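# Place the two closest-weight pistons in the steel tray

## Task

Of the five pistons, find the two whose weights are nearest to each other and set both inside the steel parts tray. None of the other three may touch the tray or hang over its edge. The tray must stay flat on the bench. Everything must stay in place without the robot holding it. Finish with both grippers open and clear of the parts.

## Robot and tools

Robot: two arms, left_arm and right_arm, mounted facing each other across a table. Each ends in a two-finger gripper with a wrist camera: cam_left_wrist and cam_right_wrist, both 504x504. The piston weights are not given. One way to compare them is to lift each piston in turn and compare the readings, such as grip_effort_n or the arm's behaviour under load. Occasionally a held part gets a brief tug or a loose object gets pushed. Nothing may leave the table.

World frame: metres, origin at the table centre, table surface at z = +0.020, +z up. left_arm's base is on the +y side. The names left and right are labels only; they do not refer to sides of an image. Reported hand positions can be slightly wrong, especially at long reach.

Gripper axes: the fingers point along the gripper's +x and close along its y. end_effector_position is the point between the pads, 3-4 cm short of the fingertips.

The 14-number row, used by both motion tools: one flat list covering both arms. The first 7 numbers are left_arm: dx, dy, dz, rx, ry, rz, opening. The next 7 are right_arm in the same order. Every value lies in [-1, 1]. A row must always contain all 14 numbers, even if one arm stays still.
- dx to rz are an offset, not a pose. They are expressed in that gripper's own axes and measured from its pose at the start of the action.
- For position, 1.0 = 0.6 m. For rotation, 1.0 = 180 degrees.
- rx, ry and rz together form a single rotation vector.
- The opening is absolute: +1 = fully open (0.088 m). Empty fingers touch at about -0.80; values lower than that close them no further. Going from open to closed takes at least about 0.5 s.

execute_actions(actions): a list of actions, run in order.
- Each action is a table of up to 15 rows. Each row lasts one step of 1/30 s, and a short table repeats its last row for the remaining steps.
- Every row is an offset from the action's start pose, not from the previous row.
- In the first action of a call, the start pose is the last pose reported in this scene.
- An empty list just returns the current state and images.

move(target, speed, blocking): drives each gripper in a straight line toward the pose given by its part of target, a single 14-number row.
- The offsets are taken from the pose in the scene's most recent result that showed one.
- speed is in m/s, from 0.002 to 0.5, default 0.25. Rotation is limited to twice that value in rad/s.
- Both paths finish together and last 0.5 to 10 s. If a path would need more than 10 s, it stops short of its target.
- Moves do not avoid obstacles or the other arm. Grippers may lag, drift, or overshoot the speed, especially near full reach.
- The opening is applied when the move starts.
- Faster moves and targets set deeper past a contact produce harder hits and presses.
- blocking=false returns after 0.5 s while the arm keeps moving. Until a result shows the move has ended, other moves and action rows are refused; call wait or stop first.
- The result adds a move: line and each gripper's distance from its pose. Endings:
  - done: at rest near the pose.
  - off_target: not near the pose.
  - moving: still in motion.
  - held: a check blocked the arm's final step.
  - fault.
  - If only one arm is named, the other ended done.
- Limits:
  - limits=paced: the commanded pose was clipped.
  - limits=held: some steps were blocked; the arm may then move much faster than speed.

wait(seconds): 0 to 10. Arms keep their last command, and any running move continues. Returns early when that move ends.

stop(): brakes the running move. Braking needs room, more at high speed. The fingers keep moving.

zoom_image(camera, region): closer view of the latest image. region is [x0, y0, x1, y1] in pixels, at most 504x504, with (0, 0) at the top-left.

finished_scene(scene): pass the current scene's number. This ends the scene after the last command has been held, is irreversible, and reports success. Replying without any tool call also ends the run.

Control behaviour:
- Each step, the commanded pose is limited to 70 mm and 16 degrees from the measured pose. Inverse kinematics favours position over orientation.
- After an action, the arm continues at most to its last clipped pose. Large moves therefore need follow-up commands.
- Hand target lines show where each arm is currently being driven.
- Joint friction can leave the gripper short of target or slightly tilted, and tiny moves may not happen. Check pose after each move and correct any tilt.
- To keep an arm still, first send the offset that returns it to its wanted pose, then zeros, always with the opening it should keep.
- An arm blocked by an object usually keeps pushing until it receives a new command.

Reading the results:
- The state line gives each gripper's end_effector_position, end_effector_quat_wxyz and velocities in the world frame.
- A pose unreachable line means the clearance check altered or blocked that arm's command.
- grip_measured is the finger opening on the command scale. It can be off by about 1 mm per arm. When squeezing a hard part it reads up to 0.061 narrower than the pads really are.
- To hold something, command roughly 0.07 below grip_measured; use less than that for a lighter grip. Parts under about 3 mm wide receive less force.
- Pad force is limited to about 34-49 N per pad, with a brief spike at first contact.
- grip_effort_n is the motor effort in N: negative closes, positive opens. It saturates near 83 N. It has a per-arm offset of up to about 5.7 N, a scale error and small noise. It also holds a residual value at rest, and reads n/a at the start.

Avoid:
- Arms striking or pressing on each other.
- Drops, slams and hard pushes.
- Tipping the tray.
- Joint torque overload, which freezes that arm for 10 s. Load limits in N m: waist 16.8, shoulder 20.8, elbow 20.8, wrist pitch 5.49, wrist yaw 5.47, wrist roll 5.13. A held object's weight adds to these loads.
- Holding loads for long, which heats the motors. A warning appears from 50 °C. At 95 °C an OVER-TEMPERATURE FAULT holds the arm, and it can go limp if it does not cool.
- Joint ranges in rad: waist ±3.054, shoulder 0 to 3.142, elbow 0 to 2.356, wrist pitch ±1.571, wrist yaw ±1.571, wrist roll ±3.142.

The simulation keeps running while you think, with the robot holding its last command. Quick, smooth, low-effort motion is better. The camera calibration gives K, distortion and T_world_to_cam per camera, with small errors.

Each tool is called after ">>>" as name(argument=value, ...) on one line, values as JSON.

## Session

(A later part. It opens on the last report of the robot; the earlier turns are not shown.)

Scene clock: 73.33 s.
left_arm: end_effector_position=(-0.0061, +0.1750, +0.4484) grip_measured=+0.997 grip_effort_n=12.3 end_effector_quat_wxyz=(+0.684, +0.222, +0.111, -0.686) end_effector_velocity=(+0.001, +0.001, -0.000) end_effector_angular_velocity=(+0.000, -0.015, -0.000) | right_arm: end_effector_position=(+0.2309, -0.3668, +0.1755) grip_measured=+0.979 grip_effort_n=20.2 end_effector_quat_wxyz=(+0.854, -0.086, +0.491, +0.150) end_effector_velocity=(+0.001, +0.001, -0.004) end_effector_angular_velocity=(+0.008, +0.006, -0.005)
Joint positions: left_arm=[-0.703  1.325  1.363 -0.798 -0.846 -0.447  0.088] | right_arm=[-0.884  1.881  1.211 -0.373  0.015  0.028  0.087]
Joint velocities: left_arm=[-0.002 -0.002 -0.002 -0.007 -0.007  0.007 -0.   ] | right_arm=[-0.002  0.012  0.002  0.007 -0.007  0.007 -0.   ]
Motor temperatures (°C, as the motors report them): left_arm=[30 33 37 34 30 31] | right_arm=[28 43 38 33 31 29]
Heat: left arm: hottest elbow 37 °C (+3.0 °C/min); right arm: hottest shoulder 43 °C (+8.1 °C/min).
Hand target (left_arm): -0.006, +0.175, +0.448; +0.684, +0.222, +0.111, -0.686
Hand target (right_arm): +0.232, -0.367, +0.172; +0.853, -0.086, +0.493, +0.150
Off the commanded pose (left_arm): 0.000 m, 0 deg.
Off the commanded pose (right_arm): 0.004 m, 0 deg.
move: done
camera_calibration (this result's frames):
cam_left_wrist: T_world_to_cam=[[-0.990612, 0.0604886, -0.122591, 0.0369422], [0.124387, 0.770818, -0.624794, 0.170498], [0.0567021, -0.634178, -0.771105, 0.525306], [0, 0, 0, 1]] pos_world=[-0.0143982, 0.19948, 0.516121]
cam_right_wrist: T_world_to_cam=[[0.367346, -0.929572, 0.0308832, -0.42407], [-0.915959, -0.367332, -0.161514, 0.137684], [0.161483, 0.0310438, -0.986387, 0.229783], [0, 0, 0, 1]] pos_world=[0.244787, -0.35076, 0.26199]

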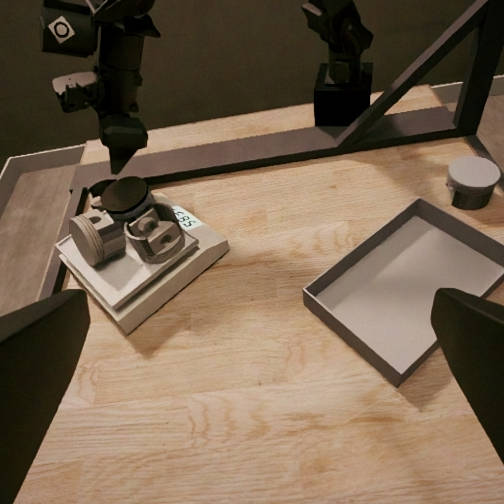

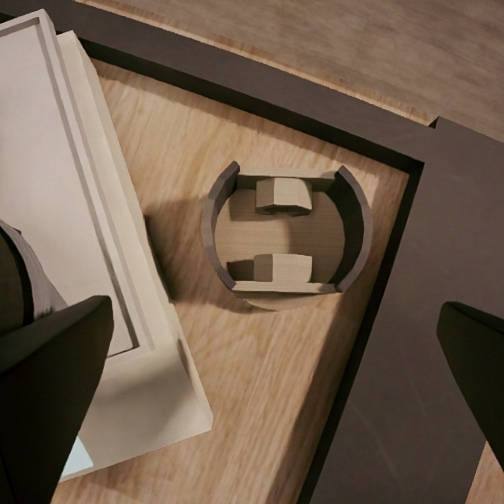

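>>> move(target=[0,0,0,0,0,0,1,0.03,-0.02,0.004,0,0,0,1])

>>> move(target=[0,0,0,0,0,0,1,0.13,0,0,0,0,0,0.92], speed=0.08)

>>> move(target=[0,0,0,0,0,0,1,0,0,0,0,0,0,0.45])

>>> move(target=[0,0,0,0,0,0,1,-0.26,0,0.1,0,-0.01,0,0.45], speed=0.2)

Scene clock: 77.03 s.
left_arm: end_effector_position=(-0.0061, +0.1750, +0.4484) grip_measured=+0.997 grip_effort_n=12.3 end_effector_quat_wxyz=(+0.684, +0.222, +0.111, -0.686) end_effector_velocity=(+0.000, +0.000, +0.001) end_effector_angular_velocity=(-0.009, +0.023, +0.013) | right_arm: end_effector_position=(+0.2409, -0.3746, +0.1611) grip_measured=+0.979 grip_effort_n=20.7 end_effector_quat_wxyz=(+0.853, -0.086, +0.493, +0.150) end_effector_velocity=(+0.004, +0.002, +0.000) end_effector_angular_velocity=(+0.013, -0.013, +0.023)
Joint positions: left_arm=[-0.703  1.325  1.363 -0.798 -0.846 -0.447  0.088] | right_arm=[-0.914  1.93   1.217 -0.335  0.001  0.003  0.087]
Joint velocities: left_arm=[-0.002 -0.002 -0.002  0.007 -0.007 -0.022  0.   ] | right_arm=[-0.007  0.007  0.002  0.022 -0.022 -0.022 -0.   ]
Motor temperatures (°C, as the motors report them): left_arm=[30 33 37 34 30 31] | right_arm=[28 42 38 33 31 29]
Heat: left arm: hottest elbow 37 °C (+3.0 °C/min); right arm: hottest shoulder 42 °C (+6.1 °C/min).
Hand target (left_arm): -0.006, +0.175, +0.448; +0.684, +0.222, +0.111, -0.686
Hand target (right_arm): +0.245, -0.374, +0.161; +0.854, -0.086, +0.491, +0.150
Off the commanded pose (left_arm): 0.000 m, 0 deg.
Off the commanded pose (right_arm): 0.005 m, 0 deg.
move: done
camera_calibration (this result's frames):
cam_left_wrist: T_world_to_cam=[[-0.990612, 0.0604886, -0.122591, 0.0369422], [0.124387, 0.770818, -0.624794, 0.170498], [0.0567021, -0.634178, -0.771105, 0.525306], [0, 0, 0, 1]] pos_world=[-0.0143982, 0.19948, 0.516121]
cam_right_wrist: T_world_to_cam=[[0.367013, -0.929691, 0.0312382, -0.434605], [-0.916889, -0.367215, -0.156422, 0.141097], [0.156895, 0.0287669, -0.987196, 0.214585], [0, 0, 0, 1]] pos_world=[0.255208, -0.358408, 0.247484]

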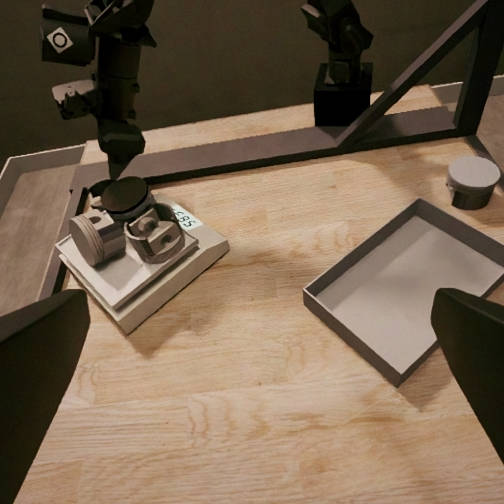

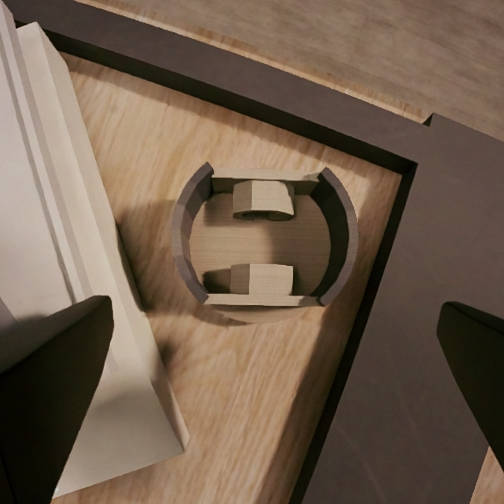

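Scene clock: 78.47 s.
left_arm: end_effector_position=(-0.0061, +0.1750, +0.4484) grip_measured=+0.997 grip_effort_n=12.3 end_effector_quat_wxyz=(+0.684, +0.222, +0.111, -0.686) end_effector_velocity=(+0.001, +0.003, -0.005) end_effector_angular_velocity=(+0.019, +0.000, +0.002) | right_arm: end_effector_position=(+0.2776, -0.3590, +0.1159) grip_measured=+0.924 grip_effort_n=-16.0 end_effector_quat_wxyz=(+0.860, -0.077, +0.478, +0.165) end_effector_velocity=(+0.003, +0.001, -0.000) end_effector_angular_velocity=(+0.005, -0.006, +0.008)
Joint positions: left_arm=[-0.703  1.325  1.363 -0.798 -0.846 -0.447  0.088] | right_arm=[-0.92   2.133  1.302 -0.179 -0.033 -0.003  0.084]
Joint velocities: left_arm=[-0.002 -0.002 -0.007 -0.022  0.007 -0.022  0.   ] | right_arm=[-0.002  0.007  0.007  0.007 -0.007 -0.007  0.   ]
Motor temperatures (°C, as the motors report them): left_arm=[30 33 37 34 30 31] | right_arm=[28 42 39 34 31 29]
Heat: left arm: hottest elbow 37 °C (+3.0 °C/min); right arm: hottest shoulder 42 °C (+6.0 °C/min).
Hand target (left_arm): -0.006, +0.175, +0.448; +0.684, +0.222, +0.111, -0.686
Hand target (right_arm): +0.276, -0.361, +0.094; +0.853, -0.086, +0.493, +0.150
Off the commanded pose (left_arm): 0.000 m, 0 deg.
Off the commanded pose (right_arm): 0.023 m, 3 deg.
move: off_target (right_arm)
camera_calibration (this result's frames):
cam_left_wrist: T_world_to_cam=[[-0.990612, 0.0604886, -0.122591, 0.0369422], [0.124387, 0.770818, -0.624794, 0.170498], [0.0567021, -0.634178, -0.771105, 0.525306], [0, 0, 0, 1]] pos_world=[-0.0143982, 0.19948, 0.516121]
cam_right_wrist: T_world_to_cam=[[0.381843, -0.924196, 0.00756012, -0.43159], [-0.905912, -0.375884, -0.195024, 0.171809], [0.183082, 0.0676196, -0.980769, 0.169757], [0, 0, 0, 1]] pos_world=[0.289365, -0.345773, 0.203263]

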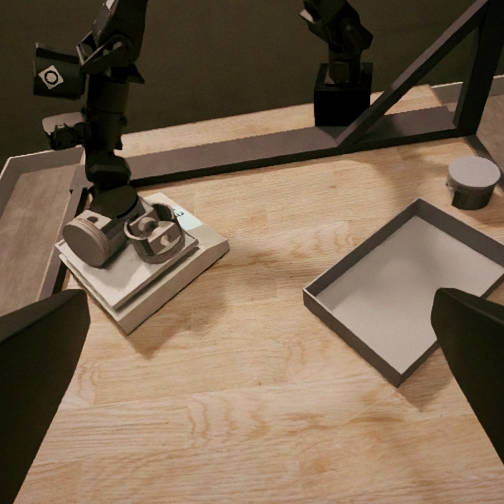

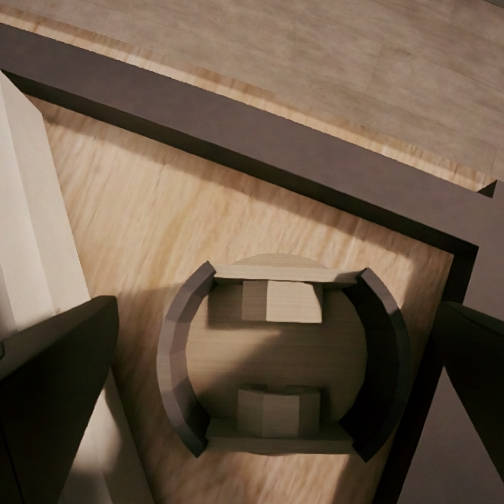

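Scene clock: 79.17 s.
left_arm: end_effector_position=(-0.0061, +0.1750, +0.4484) grip_measured=+0.997 grip_effort_n=11.9 end_effector_quat_wxyz=(+0.684, +0.222, +0.111, -0.686) end_effector_velocity=(+0.007, +0.003, -0.001) end_effector_angular_velocity=(+0.006, -0.028, +0.017) | right_arm: end_effector_position=(+0.2784, -0.3583, +0.1195) grip_measured=+0.456 grip_effort_n=-16.0 end_effector_quat_wxyz=(+0.861, -0.074, +0.474, +0.168) end_effector_velocity=(-0.004, -0.002, -0.002) end_effector_angular_velocity=(-0.005, +0.021, +0.008)
Joint positions: left_arm=[-0.703  1.325  1.363 -0.798 -0.846 -0.447  0.088] | right_arm=[-0.921  2.126  1.302 -0.179 -0.04  -0.003  0.061]
Joint velocities: left_arm=[-0.002 -0.007 -0.002 -0.037 -0.022 -0.007 -0.   ] | right_arm=[-0.002 -0.002 -0.002 -0.022 -0.007 -0.007 -0.001]
Motor temperatures (°C, as the motors report them): left_arm=[30 33 37 34 30 31] | right_arm=[28 42 39 34 31 29]
Heat: left arm: hottest elbow 37 °C (+3.0 °C/min); right arm: hottest shoulder 42 °C (+5.0 °C/min).
Hand target (left_arm): -0.006, +0.175, +0.448; +0.684, +0.222, +0.111, -0.686
Hand target (right_arm): +0.278, -0.359, +0.116; +0.860, -0.077, +0.477, +0.165
Off the commanded pose (left_arm): 0.000 m, 0 deg.
Off the commanded pose (right_arm): 0.004 m, 1 deg.
move: done
camera_calibration (this result's frames):
cam_left_wrist: T_world_to_cam=[[-0.990612, 0.0604886, -0.122591, 0.0369422], [0.124387, 0.770818, -0.624794, 0.170498], [0.0567021, -0.634178, -0.771105, 0.525306], [0, 0, 0, 1]] pos_world=[-0.0143982, 0.19948, 0.516121]
cam_right_wrist: T_world_to_cam=[[0.384182, -0.923256, 0.00151989, -0.430849], [-0.90388, -0.376454, -0.203182, 0.173621], [0.188161, 0.0766851, -0.97914, 0.174738], [0, 0, 0, 1]] pos_world=[0.289578, -0.345824, 0.207024]

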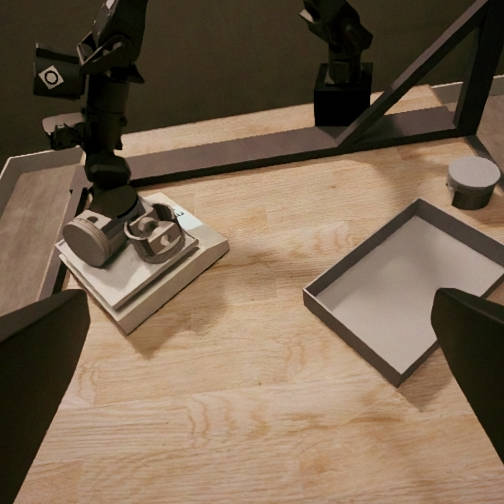

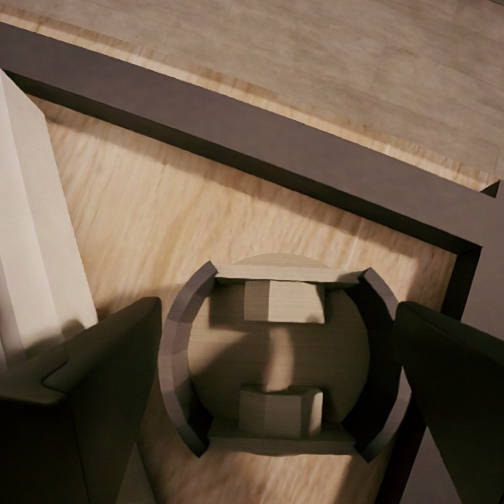

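Scene clock: 80.57 s.
left_arm: end_effector_position=(-0.0061, +0.1750, +0.4484) grip_measured=+0.997 grip_effort_n=12.3 end_effector_quat_wxyz=(+0.684, +0.222, +0.111, -0.686) end_effector_velocity=(+0.003, +0.000, -0.000) end_effector_angular_velocity=(-0.000, -0.002, +0.011) | right_arm: end_effector_position=(+0.2480, -0.3761, +0.2749) grip_measured=+0.453 grip_effort_n=-16.0 end_effector_quat_wxyz=(+0.864, -0.072, +0.469, +0.168) end_effector_velocity=(+0.003, +0.003, +0.010) end_effector_angular_velocity=(+0.021, -0.017, +0.016)
Joint positions: left_arm=[-0.703  1.325  1.363 -0.798 -0.846 -0.447  0.088] | right_arm=[-0.939  1.805  1.496 -0.681 -0.05  -0.016  0.061]
Joint velocities: left_arm=[ 0.002 -0.002 -0.002 -0.007 -0.007 -0.007  0.   ] | right_arm=[-0.002 -0.002  0.027 -0.007 -0.022 -0.007  0.   ]
Motor temperatures (°C, as the motors report them): left_arm=[30 33 37 34 30 31] | right_arm=[28 43 39 34 31 29]
Heat: left arm: hottest elbow 37 °C (+3.0 °C/min); right arm: hottest shoulder 43 °C (+6.0 °C/min).
Hand target (left_arm): -0.006, +0.175, +0.448; +0.684, +0.222, +0.111, -0.686
Hand target (right_arm): +0.250, -0.377, +0.284; +0.868, -0.071, +0.461, +0.169
Off the commanded pose (left_arm): 0.000 m, 0 deg.
Off the commanded pose (right_arm): 0.008 m, 1 deg.
move: done
camera_calibration (this result's frames):
cam_left_wrist: T_world_to_cam=[[-0.990612, 0.0604886, -0.122591, 0.0369422], [0.124387, 0.770818, -0.624794, 0.170498], [0.0567021, -0.634178, -0.771105, 0.525306], [0, 0, 0, 1]] pos_world=[-0.0143982, 0.19948, 0.516121]
cam_right_wrist: T_world_to_cam=[[0.382498, -0.923956, 0.00108997, -0.435533], [-0.902189, -0.37374, -0.215345, 0.175004], [0.199377, 0.0813857, -0.976537, 0.332246], [0, 0, 0, 1]] pos_world=[0.258234, -0.364047, 0.362612]

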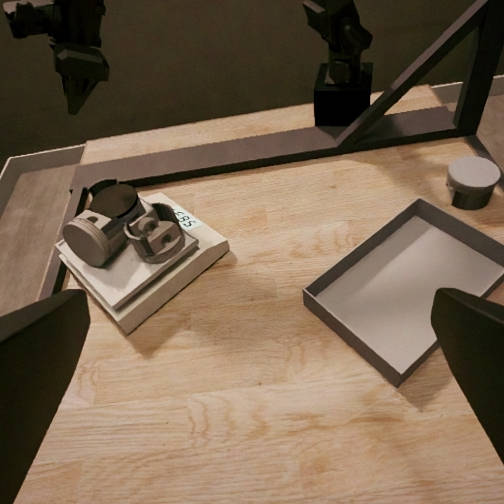

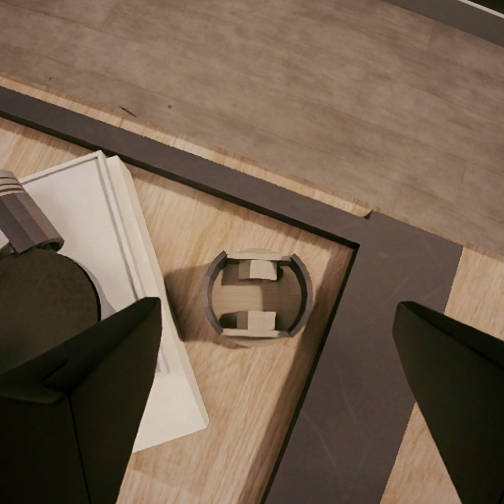

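>>> move(target=[0,0,0,0,0,0,1,0.2,-0.055,-0.105,0,0.04,-0.012,-0.25])

Scene clock: 84.17 s.
left_arm: end_effector_position=(-0.0061, +0.1750, +0.4484) grip_measured=+0.997 grip_effort_n=11.4 end_effector_quat_wxyz=(+0.684, +0.222, +0.111, -0.686) end_effector_velocity=(+0.000, +0.000, +0.004) end_effector_angular_velocity=(-0.019, -0.005, +0.005) | right_arm: end_effector_position=(+0.2700, -0.3951, +0.1445) grip_measured=-0.247 grip_effort_n=-16.0 end_effector_quat_wxyz=(+0.838, -0.090, +0.516, +0.149) end_effector_velocity=(-0.001, -0.000, -0.003) end_effector_angular_velocity=(+0.003, +0.003, +0.007)
Joint positions: left_arm=[-0.703  1.325  1.363 -0.798 -0.846 -0.447  0.088] | right_arm=[-0.988  2.058  1.358 -0.406 -0.035 -0.065  0.027]
Joint velocities: left_arm=[-0.007 -0.002  0.002  0.007 -0.022  0.007 -0.   ] | right_arm=[-0.002  0.002 -0.007  0.007 -0.007 -0.007 -0.   ]
Motor temperatures (°C, as the motors report them): left_arm=[30 33 37 34 30 31] | right_arm=[28 43 39 34 31 29]
Heat: left arm: hottest elbow 37 °C (+2.0 °C/min); right arm: hottest shoulder 43 °C (+4.0 °C/min).
Hand target (left_arm): -0.006, +0.175, +0.448; +0.684, +0.222, +0.111, -0.686
Hand target (right_arm): +0.269, -0.397, +0.138; +0.836, -0.092, +0.521, +0.147
Off the commanded pose (left_arm): 0.000 m, 0 deg.
Off the commanded pose (right_arm): 0.006 m, 1 deg.
move: done
camera_calibration (this result's frames):
cam_left_wrist: T_world_to_cam=[[-0.990612, 0.0604886, -0.122591, 0.0369422], [0.124387, 0.770818, -0.624794, 0.170498], [0.0567021, -0.634178, -0.771105, 0.525306], [0, 0, 0, 1]] pos_world=[-0.0143982, 0.19948, 0.516121]
cam_right_wrist: T_world_to_cam=[[0.37102, -0.928183, 0.0286341, -0.46394], [-0.922704, -0.371956, -0.101319, 0.149413], [0.104693, 0.0111706, -0.994442, 0.202414], [0, 0, 0, 1]] pos_world=[0.288804, -0.377308, 0.229712]

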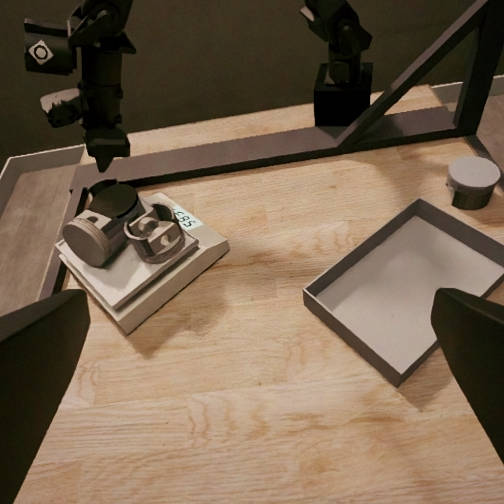

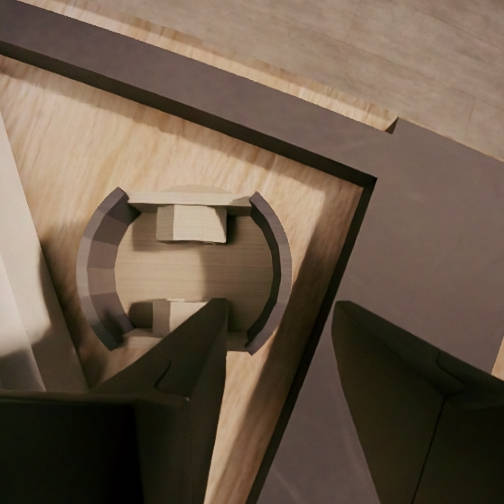

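>>> move(target=[0,0,0,0,0,0,1,0.085,-0.006,-0.003,0,0,0,-0.3], speed=0.07)

>>> move(target=[0,0,0,0,0,0,1,0,0,0,0,0,0,-0.9])

>>> move(target=[0,0,0,0,0,0,1,-0.26,0,0.09,0,-0.01,0,-0.9], speed=0.15)

Scene clock: 87.73 s.
left_arm: end_effector_position=(-0.0061, +0.1750, +0.4484) grip_measured=+0.997 grip_effort_n=11.9 end_effector_quat_wxyz=(+0.684, +0.222, +0.111, -0.686) end_effector_velocity=(-0.000, -0.000, +0.003) end_effector_angular_velocity=(-0.011, +0.014, +0.006) | right_arm: end_effector_position=(+0.2871, -0.3907, +0.0997) grip_measured=-0.297 grip_effort_n=-16.0 end_effector_quat_wxyz=(+0.838, -0.091, +0.518, +0.148) end_effector_velocity=(-0.001, -0.000, -0.001) end_effector_angular_velocity=(+0.014, +0.011, +0.009)
Joint positions: left_arm=[-0.703  1.325  1.363 -0.798 -0.846 -0.447  0.088] | right_arm=[-0.989  2.201  1.39  -0.297 -0.035 -0.065  0.024]
Joint velocities: left_arm=[-0.002 -0.002  0.002  0.007 -0.007 -0.007  0.   ] | right_arm=[-0.007  0.002  0.002 -0.007 -0.022 -0.007 -0.   ]
Motor temperatures (°C, as the motors report them): left_arm=[30 33 37 34 30 31] | right_arm=[28 43 39 34 31 29]
Heat: left arm: hottest elbow 37 °C (+2.0 °C/min); right arm: hottest shoulder 43 °C (+2.0 °C/min).
Hand target (left_arm): -0.006, +0.175, +0.448; +0.684, +0.222, +0.111, -0.686
Hand target (right_arm): +0.291, -0.391, +0.098; +0.838, -0.090, +0.516, +0.149
Off the commanded pose (left_arm): 0.000 m, 0 deg.
Off the commanded pose (right_arm): 0.004 m, 0 deg.
move: done
camera_calibration (this result's frames):
cam_left_wrist: T_world_to_cam=[[-0.990612, 0.0604886, -0.122591, 0.0369422], [0.124387, 0.770818, -0.624794, 0.170498], [0.0567021, -0.634178, -0.771105, 0.525306], [0, 0, 0, 1]] pos_world=[-0.0143982, 0.19948, 0.516121]
cam_right_wrist: T_world_to_cam=[[0.37071, -0.928312, 0.0284884, -0.464803], [-0.923149, -0.371665, -0.0982949, 0.162252], [0.101836, 0.0101399, -0.994749, 0.156485], [0, 0, 0, 1]] pos_world=[0.306154, -0.372765, 0.184853]

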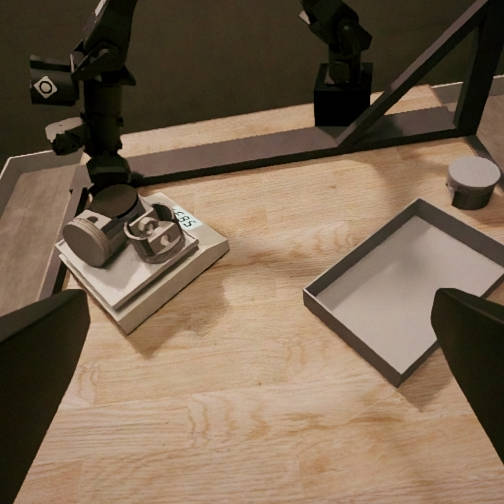

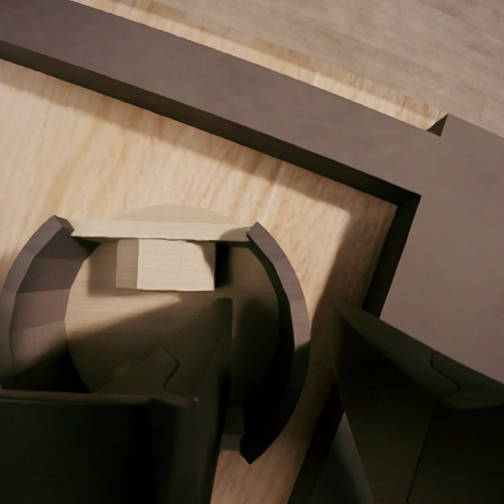

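Scene clock: 88.23 s.
left_arm: end_effector_position=(-0.0061, +0.1750, +0.4484) grip_measured=+0.997 grip_effort_n=12.3 end_effector_quat_wxyz=(+0.684, +0.222, +0.111, -0.686) end_effector_velocity=(+0.000, +0.000, -0.000) end_effector_angular_velocity=(-0.006, +0.006, +0.006) | right_arm: end_effector_position=(+0.2871, -0.3908, +0.0997) grip_measured=-0.749 grip_effort_n=-83.5 end_effector_quat_wxyz=(+0.838, -0.091, +0.518, +0.148) end_effector_velocity=(+0.000, +0.000, -0.001) end_effector_angular_velocity=(+0.004, -0.002, +0.007)
Joint positions: left_arm=[-0.703  1.325  1.363 -0.798 -0.846 -0.447  0.088] | right_arm=[-0.989  2.201  1.39  -0.297 -0.034 -0.066  0.002]
Joint velocities: left_arm=[-0.002 -0.002 -0.007  0.007 -0.007 -0.007  0.   ] | right_arm=[-0.002  0.002 -0.002  0.007 -0.007 -0.007 -0.   ]
Motor temperatures (°C, as the motors report them): left_arm=[30 33 37 34 30 31] | right_arm=[28 43 39 34 31 29]
Heat: left arm: hottest elbow 37 °C (+2.0 °C/min); right arm: hottest shoulder 43 °C (+2.0 °C/min).
Hand target (left_arm): -0.006, +0.175, +0.448; +0.684, +0.222, +0.111, -0.686
Hand target (right_arm): +0.287, -0.391, +0.100; +0.838, -0.091, +0.518, +0.148
Off the commanded pose (left_arm): 0.000 m, 0 deg.
Off the commanded pose (right_arm): 0.000 m, 0 deg.
move: done
camera_calibration (this result's frames):
cam_left_wrist: T_world_to_cam=[[-0.990612, 0.0604886, -0.122591, 0.0369422], [0.124387, 0.770818, -0.624794, 0.170498], [0.0567021, -0.634178, -0.771105, 0.525306], [0, 0, 0, 1]] pos_world=[-0.0143982, 0.19948, 0.516121]
cam_right_wrist: T_world_to_cam=[[0.371173, -0.928079, 0.0300182, -0.465168], [-0.922913, -0.372282, -0.0981701, 0.161914], [0.102285, 0.00873387, -0.994717, 0.155795], [0, 0, 0, 1]] pos_world=[0.306155, -0.372795, 0.18483]

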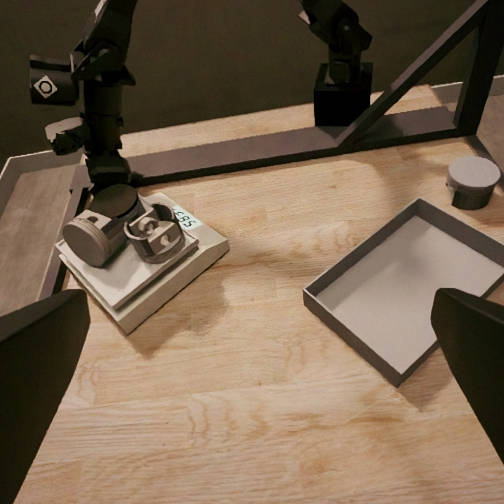

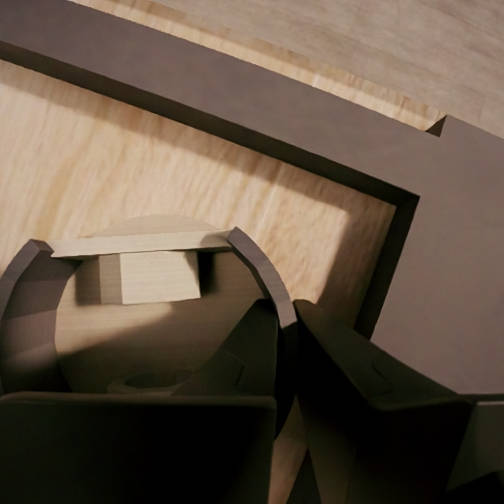

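Scene clock: 89.87 s.
left_arm: end_effector_position=(-0.0061, +0.1750, +0.4484) grip_measured=+0.997 grip_effort_n=11.9 end_effector_quat_wxyz=(+0.684, +0.222, +0.111, -0.686) end_effector_velocity=(+0.001, +0.000, -0.002) end_effector_angular_velocity=(+0.002, +0.007, +0.013) | right_arm: end_effector_position=(+0.2638, -0.3998, +0.2495) grip_measured=-0.749 grip_effort_n=-83.5 end_effector_quat_wxyz=(+0.837, -0.091, +0.519, +0.148) end_effector_velocity=(+0.001, -0.002, +0.009) end_effector_angular_velocity=(-0.007, -0.010, +0.001)
Joint positions: left_arm=[-0.703  1.325  1.363 -0.798 -0.846 -0.447  0.088] | right_arm=[-0.994  1.928  1.608 -0.792 -0.036 -0.071  0.002]
Joint velocities: left_arm=[-0.002  0.002 -0.002 -0.007 -0.007 -0.022  0.   ] | right_arm=[-0.002 -0.007  0.022 -0.022  0.007 -0.007 -0.001]
Motor temperatures (°C, as the motors report them): left_arm=[30 33 37 34 30 31] | right_arm=[28 44 39 34 31 29]
Heat: left arm: hottest elbow 37 °C (+2.0 °C/min); right arm: hottest shoulder 44 °C (+3.0 °C/min).
Hand target (left_arm): -0.006, +0.175, +0.448; +0.684, +0.222, +0.111, -0.686
Hand target (right_arm): +0.268, -0.400, +0.264; +0.846, -0.089, +0.504, +0.150
Off the commanded pose (left_arm): 0.000 m, 0 deg.
Off the commanded pose (right_arm): 0.014 m, 2 deg.
move: off_target (right_arm)
camera_calibration (this result's frames):
cam_left_wrist: T_world_to_cam=[[-0.990612, 0.0604886, -0.122591, 0.0369422], [0.124387, 0.770818, -0.624794, 0.170498], [0.0567021, -0.634178, -0.771105, 0.525306], [0, 0, 0, 1]] pos_world=[-0.0143982, 0.19948, 0.516121]
cam_right_wrist: T_world_to_cam=[[0.370726, -0.928272, 0.0295697, -0.469191], [-0.923513, -0.371825, -0.0941782, 0.15113], [0.0984178, 0.00760624, -0.995116, 0.307937], [0, 0, 0, 1]] pos_world=[0.283205, -0.381685, 0.33454]

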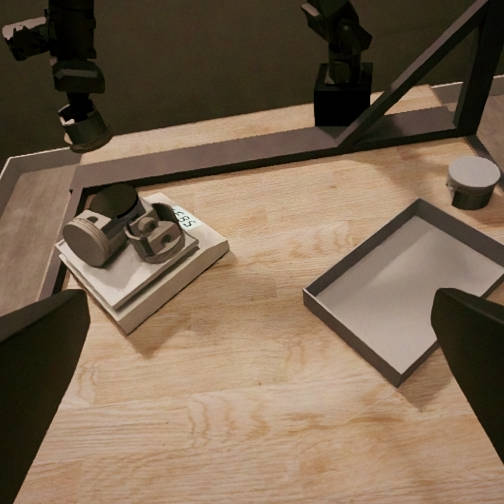

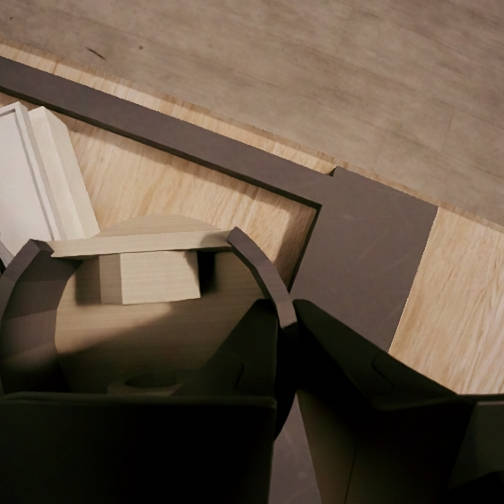

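>>> move(target=[0,0,0,0,0,0,1,-0.004,0.178,0.006,0,0,0,-0.9], speed=0.15)

>>> move(target=[0,0,0,0,0,0,1,0.055,0,-0.03,0,0,0,-0.9], speed=0.04)

>>> zoom_image(camera="cam_left_wrist", region=[40,100,260,290])

Scene clock: 94.20 s.
left_arm: end_effector_position=(-0.0061, +0.1750, +0.4484) grip_measured=+0.997 grip_effort_n=12.8 end_effector_quat_wxyz=(+0.684, +0.222, +0.111, -0.686) end_effector_velocity=(+0.003, +0.002, -0.002) end_effector_angular_velocity=(+0.008, -0.014, +0.006) | right_arm: end_effector_position=(+0.2262, -0.3021, +0.2496) grip_measured=-0.749 grip_effort_n=-83.5 end_effector_quat_wxyz=(+0.833, -0.093, +0.525, +0.148) end_effector_velocity=(+0.003, -0.001, +0.002) end_effector_angular_velocity=(+0.004, -0.002, -0.025)
Joint positions: left_arm=[-0.703  1.325  1.363 -0.798 -0.846 -0.447  0.088] | right_arm=[-0.73   1.953  1.649 -0.826  0.078  0.165  0.002]
Joint velocities: left_arm=[-0.002 -0.002 -0.002 -0.022 -0.007 -0.007 -0.   ] | right_arm=[-0.002  0.007  0.017 -0.007  0.007  0.022  0.   ]
Motor temperatures (°C, as the motors report them): left_arm=[30 33 37 34 30 31] | right_arm=[28 44 40 34 31 29]
Heat: left arm: hottest elbow 37 °C (+1.0 °C/min); right arm: hottest shoulder 44 °C (+4.0 °C/min).
Hand target (left_arm): -0.006, +0.175, +0.448; +0.684, +0.222, +0.111, -0.686
Hand target (right_arm): +0.230, -0.298, +0.255; +0.837, -0.090, +0.519, +0.149
Off the commanded pose (left_arm): 0.000 m, 0 deg.
Off the commanded pose (right_arm): 0.006 m, 1 deg.
move: done
camera_calibration (this result's frames):
cam_left_wrist: T_world_to_cam=[[-0.990612, 0.0604886, -0.122591, 0.0369422], [0.124387, 0.770818, -0.624794, 0.170498], [0.0567021, -0.634178, -0.771105, 0.525306], [0, 0, 0, 1]] pos_world=[-0.0143982, 0.19948, 0.516121]
cam_right_wrist: T_world_to_cam=[[0.37304, -0.927338, 0.0297492, -0.364811], [-0.923759, -0.374213, -0.0814521, 0.148884], [0.0866662, 0.00290373, -0.996233, 0.312575], [0, 0, 0, 1]] pos_world=[0.246532, -0.283497, 0.334378]

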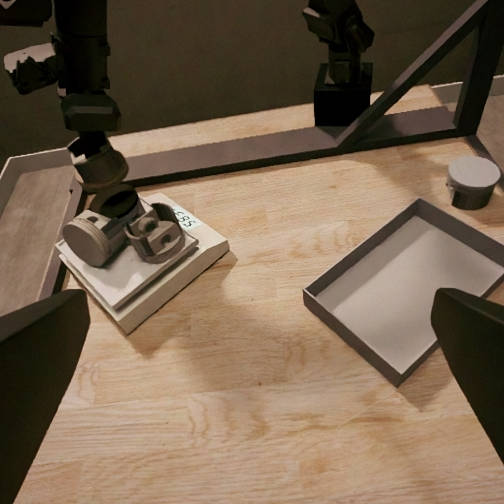

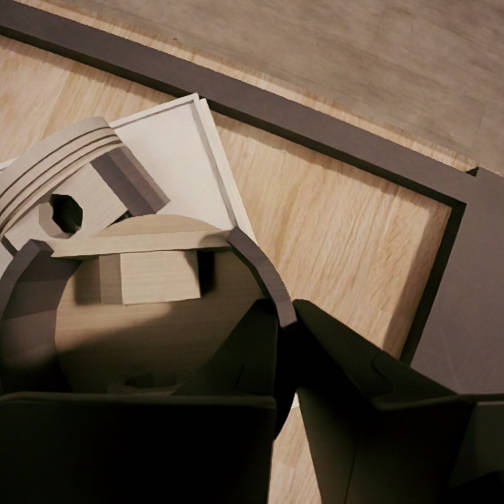

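Scene clock: 95.50 s.
left_arm: end_effector_position=(-0.0061, +0.1750, +0.4484) grip_measured=+0.997 grip_effort_n=11.9 end_effector_quat_wxyz=(+0.684, +0.222, +0.111, -0.686) end_effector_velocity=(+0.001, +0.001, -0.000) end_effector_angular_velocity=(-0.000, -0.002, +0.006) | right_arm: end_effector_position=(+0.2255, -0.3025, +0.2172) grip_measured=-0.749 grip_effort_n=-83.5 end_effector_quat_wxyz=(+0.835, -0.092, +0.521, +0.149) end_effector_velocity=(+0.002, +0.001, +0.000) end_effector_angular_velocity=(+0.006, -0.004, +0.007)
Joint positions: left_arm=[-0.703  1.325  1.363 -0.798 -0.846 -0.447  0.088] | right_arm=[-0.73   1.961  1.526 -0.687  0.078  0.166  0.002]
Joint velocities: left_arm=[-0.002 -0.002 -0.002 -0.007 -0.007 -0.007 -0.   ] | right_arm=[-0.002  0.002  0.002  0.007 -0.007 -0.007 -0.   ]
Motor temperatures (°C, as the motors report them): left_arm=[30 33 37 34 30 31] | right_arm=[28 44 40 34 31 29]
Heat: left arm: hottest elbow 37 °C (+1.0 °C/min); right arm: hottest shoulder 44 °C (+4.1 °C/min).
Hand target (left_arm): -0.006, +0.175, +0.448; +0.684, +0.222, +0.111, -0.686
Hand target (right_arm): +0.224, -0.302, +0.212; +0.833, -0.093, +0.525, +0.148
Off the commanded pose (left_arm): 0.000 m, 0 deg.
Off the commanded pose (right_arm): 0.005 m, 0 deg.
move: done
camera_calibration (this result's frames):
cam_left_wrist: T_world_to_cam=[[-0.990612, 0.0604886, -0.122591, 0.0369422], [0.124387, 0.770818, -0.624794, 0.170498], [0.0567021, -0.634178, -0.771105, 0.525306], [0, 0, 0, 1]] pos_world=[-0.0143982, 0.19948, 0.516121]
cam_right_wrist: T_world_to_cam=[[0.372513, -0.927595, 0.0283114, -0.363613], [-0.923274, -0.373516, -0.0897254, 0.147354], [0.0938036, 0.00728468, -0.995564, 0.279878], [0, 0, 0, 1]] pos_world=[0.245245, -0.284285, 0.302152]

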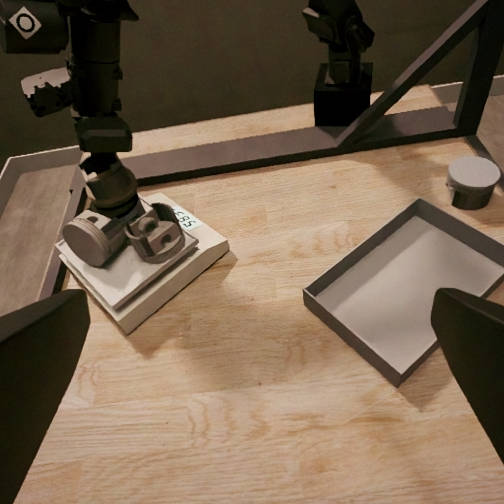

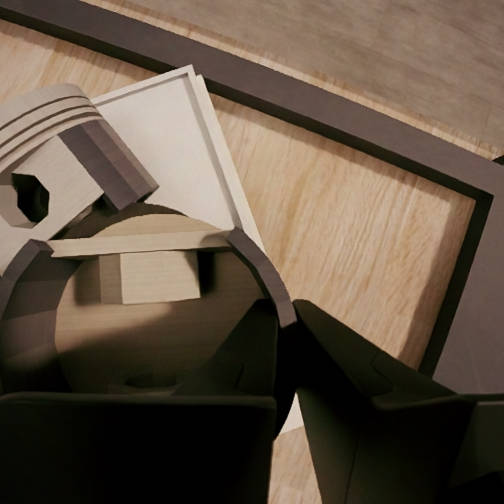

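Region (40, 100, 260, 290) of cam_left_wrist's 504x504 image, scaled by 2.291, with more detail than that image has; it fills the top 435 rows of this view, and the rest is white.

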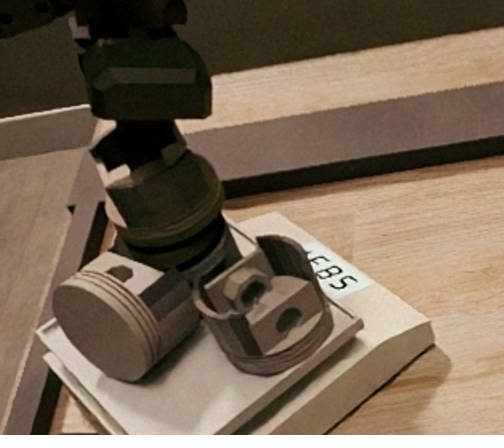

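>>> move(target=[0,0,0,0,0,0,1,0.016,0,-0.007,0,0,0,-0.9], speed=0.03)

>>> move(target=[0,0,0,0,0,0,1,0,0,0,0,0,0,-0.45])

>>> wait(seconds=1)

>>> zoom_image(camera="cam_left_wrist", region=[110,160,240,270])

Scene clock: 99.13 s.
left_arm: end_effector_position=(-0.0061, +0.1750, +0.4484) grip_measured=+0.997 grip_effort_n=12.3 end_effector_quat_wxyz=(+0.684, +0.222, +0.111, -0.686) end_effector_velocity=(+0.001, +0.001, -0.000) end_effector_angular_velocity=(+0.000, -0.015, -0.000) | right_arm: end_effector_position=(+0.2269, -0.3017, +0.2119) grip_measured=-0.749 grip_effort_n=-83.5 end_effector_quat_wxyz=(+0.838, -0.090, +0.518, +0.150) end_effector_velocity=(-0.001, -0.000, -0.001) end_effector_angular_velocity=(-0.007, +0.006, +0.020)
Joint positions: left_arm=[-0.703  1.325  1.363 -0.798 -0.846 -0.447  0.088] | right_arm=[-0.73   1.965  1.508 -0.656  0.078  0.166  0.002]
Joint velocities: left_arm=[-0.002 -0.002 -0.002 -0.007 -0.007  0.007 -0.   ] | right_arm=[-0.002  0.002  0.002 -0.007 -0.007 -0.022 -0.   ]
Motor temperatures (°C, as the motors report them): left_arm=[30 33 37 34 30 31] | right_arm=[28 45 40 34 31 29]
Heat: left arm: hottest elbow 37 °C (+1.0 °C/min); right arm: hottest shoulder 45 °C (+5.0 °C/min).
Hand target (left_arm): -0.006, +0.175, +0.448; +0.684, +0.222, +0.111, -0.686
Hand target (right_arm): +0.226, -0.302, +0.207; +0.835, -0.092, +0.521, +0.149
Off the commanded pose (left_arm): 0.000 m, 0 deg.
Off the commanded pose (right_arm): 0.005 m, 1 deg.
move: done
camera_calibration (this result's frames):
cam_left_wrist: T_world_to_cam=[[-0.990612, 0.0604886, -0.122591, 0.0369422], [0.124387, 0.770818, -0.624794, 0.170498], [0.0567021, -0.634178, -0.771105, 0.525306], [0, 0, 0, 1]] pos_world=[-0.0143982, 0.19948, 0.516121]
cam_right_wrist: T_world_to_cam=[[0.372304, -0.927718, 0.0269785, -0.362935], [-0.922564, -0.373096, -0.0983624, 0.15022], [0.101318, 0.0117314, -0.994785, 0.274002], [0, 0, 0, 1]] pos_world=[0.245948, -0.283869, 0.297141]

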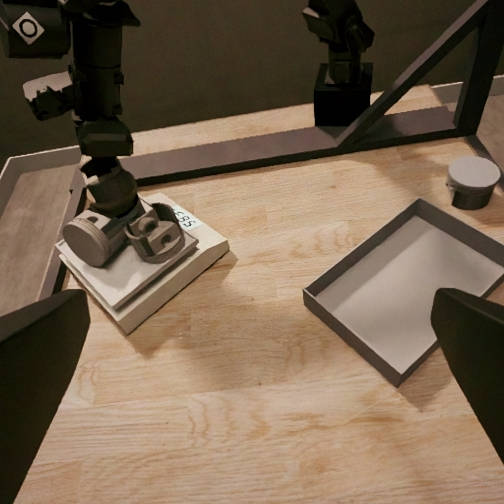

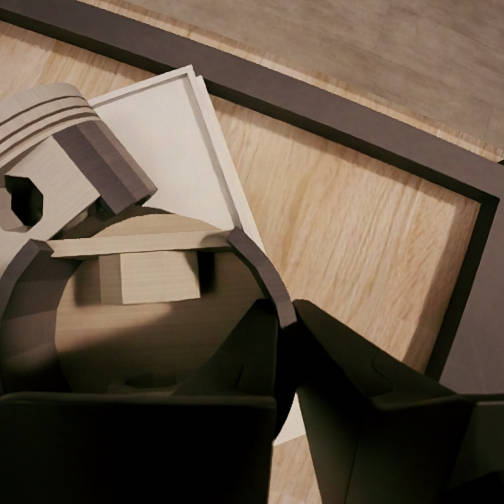

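Scene clock: 99.83 s.
left_arm: end_effector_position=(-0.0061, +0.1750, +0.4484) grip_measured=+0.997 grip_effort_n=11.9 end_effector_quat_wxyz=(+0.684, +0.222, +0.111, -0.686) end_effector_velocity=(+0.000, +0.002, -0.000) end_effector_angular_velocity=(-0.001, +0.011, +0.008) | right_arm: end_effector_position=(+0.2269, -0.3017, +0.2119) grip_measured=-0.456 grip_effort_n=20.7 end_effector_quat_wxyz=(+0.838, -0.090, +0.518, +0.150) end_effector_velocity=(-0.003, +0.001, -0.001) end_effector_angular_velocity=(-0.001, +0.009, +0.012)
Joint positions: left_arm=[-0.703  1.325  1.363 -0.798 -0.846 -0.447  0.088] | right_arm=[-0.73   1.965  1.508 -0.656  0.078  0.166  0.017]
Joint velocities: left_arm=[-0.007 -0.002 -0.002 -0.007 -0.007 -0.022 -0.   ] | right_arm=[ 0.002 -0.002 -0.002 -0.007 -0.007 -0.007  0.   ]
Motor temperatures (°C, as the motors report them): left_arm=[30 33 37 34 30 31] | right_arm=[28 45 40 34 31 29]
Heat: left arm: hottest elbow 37 °C (+1.0 °C/min); right arm: hottest shoulder 45 °C (+5.0 °C/min).
Hand target (left_arm): -0.006, +0.175, +0.448; +0.684, +0.222, +0.111, -0.686
Hand target (right_arm): +0.227, -0.302, +0.212; +0.837, -0.090, +0.518, +0.150
Off the commanded pose (left_arm): 0.000 m, 0 deg.
Off the commanded pose (right_arm): 0.000 m, 0 deg.
move: done
camera_calibration (this result's frames):
cam_left_wrist: T_world_to_cam=[[-0.990612, 0.0604886, -0.122591, 0.0369422], [0.124387, 0.770818, -0.624794, 0.170498], [0.0567021, -0.634178, -0.771105, 0.525306], [0, 0, 0, 1]] pos_world=[-0.0143982, 0.19948, 0.516121]
cam_right_wrist: T_world_to_cam=[[0.372304, -0.927718, 0.0269785, -0.362935], [-0.922564, -0.373096, -0.0983624, 0.15022], [0.101318, 0.0117314, -0.994785, 0.274002], [0, 0, 0, 1]] pos_world=[0.245948, -0.283869, 0.297141]

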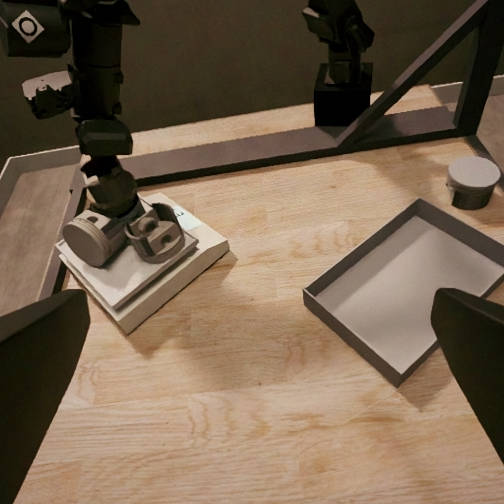

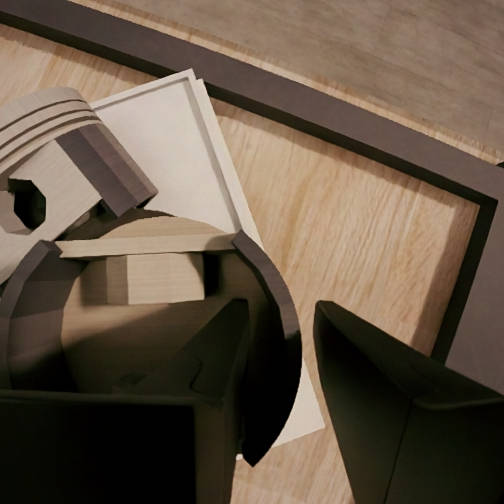

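Scene clock: 100.83 s.
left_arm: end_effector_position=(-0.0061, +0.1750, +0.4484) grip_measured=+0.997 grip_effort_n=12.3 end_effector_quat_wxyz=(+0.684, +0.222, +0.111, -0.686) end_effector_velocity=(+0.003, +0.000, -0.000) end_effector_angular_velocity=(-0.001, +0.024, +0.024) | right_arm: end_effector_position=(+0.2269, -0.3017, +0.2119) grip_measured=-0.453 grip_effort_n=20.7 end_effector_quat_wxyz=(+0.838, -0.090, +0.518, +0.150) end_effector_velocity=(+0.002, +0.001, +0.003) end_effector_angular_velocity=(+0.009, -0.008, +0.007)
Joint positions: left_arm=[-0.703  1.325  1.363 -0.798 -0.846 -0.447  0.088] | right_arm=[-0.73   1.965  1.508 -0.656  0.078  0.166  0.017]
Joint velocities: left_arm=[ 0.002 -0.002 -0.002 -0.007 -0.007 -0.037  0.   ] | right_arm=[-0.002 -0.002  0.002  0.007 -0.007 -0.007  0.   ]
Motor temperatures (°C, as the motors report them): left_arm=[30 33 37 34 30 31] | right_arm=[28 45 40 34 31 29]
Heat: left arm: hottest elbow 37 °C (+1.0 °C/min); right arm: hottest shoulder 45 °C (+5.0 °C/min).
Hand target (left_arm): -0.006, +0.175, +0.448; +0.684, +0.222, +0.111, -0.686
Hand target (right_arm): +0.227, -0.302, +0.212; +0.837, -0.090, +0.518, +0.150
Off the commanded pose (left_arm): 0.000 m, 0 deg.
Off the commanded pose (right_arm): 0.000 m, 0 deg.
wait: 1.00 s; at rest by 0.17 s
camera_calibration (this result's frames):
cam_left_wrist: T_world_to_cam=[[-0.990612, 0.0604886, -0.122591, 0.0369422], [0.124387, 0.770818, -0.624794, 0.170498], [0.0567021, -0.634178, -0.771105, 0.525306], [0, 0, 0, 1]] pos_world=[-0.0143982, 0.19948, 0.516121]
cam_right_wrist: T_world_to_cam=[[0.372304, -0.927718, 0.0269785, -0.362935], [-0.922564, -0.373096, -0.0983624, 0.15022], [0.101318, 0.0117314, -0.994785, 0.274002], [0, 0, 0, 1]] pos_world=[0.245948, -0.283869, 0.297141]

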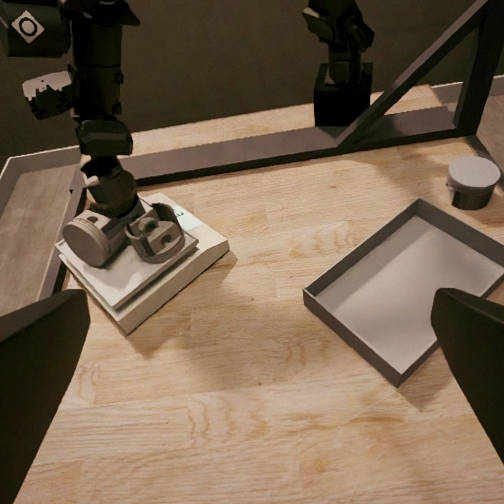

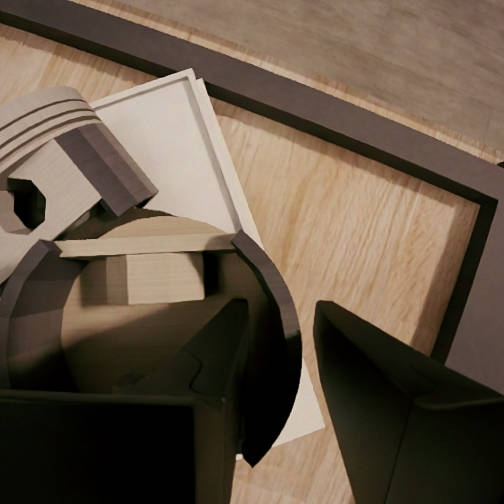

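Region (110, 160, 240, 270) of cam_left_wrist's 504x504 image, scaled by 3.877, with more detail than that image has; it fills the top 426 rows of this view, and the rest is white.

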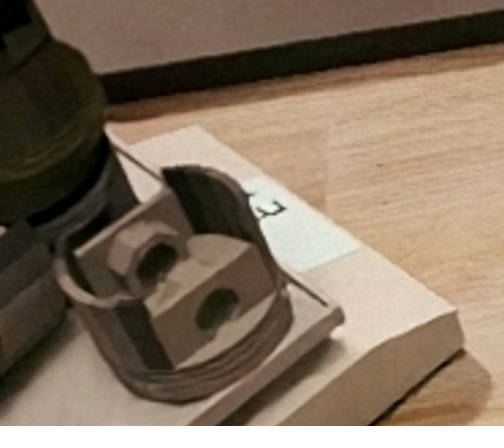

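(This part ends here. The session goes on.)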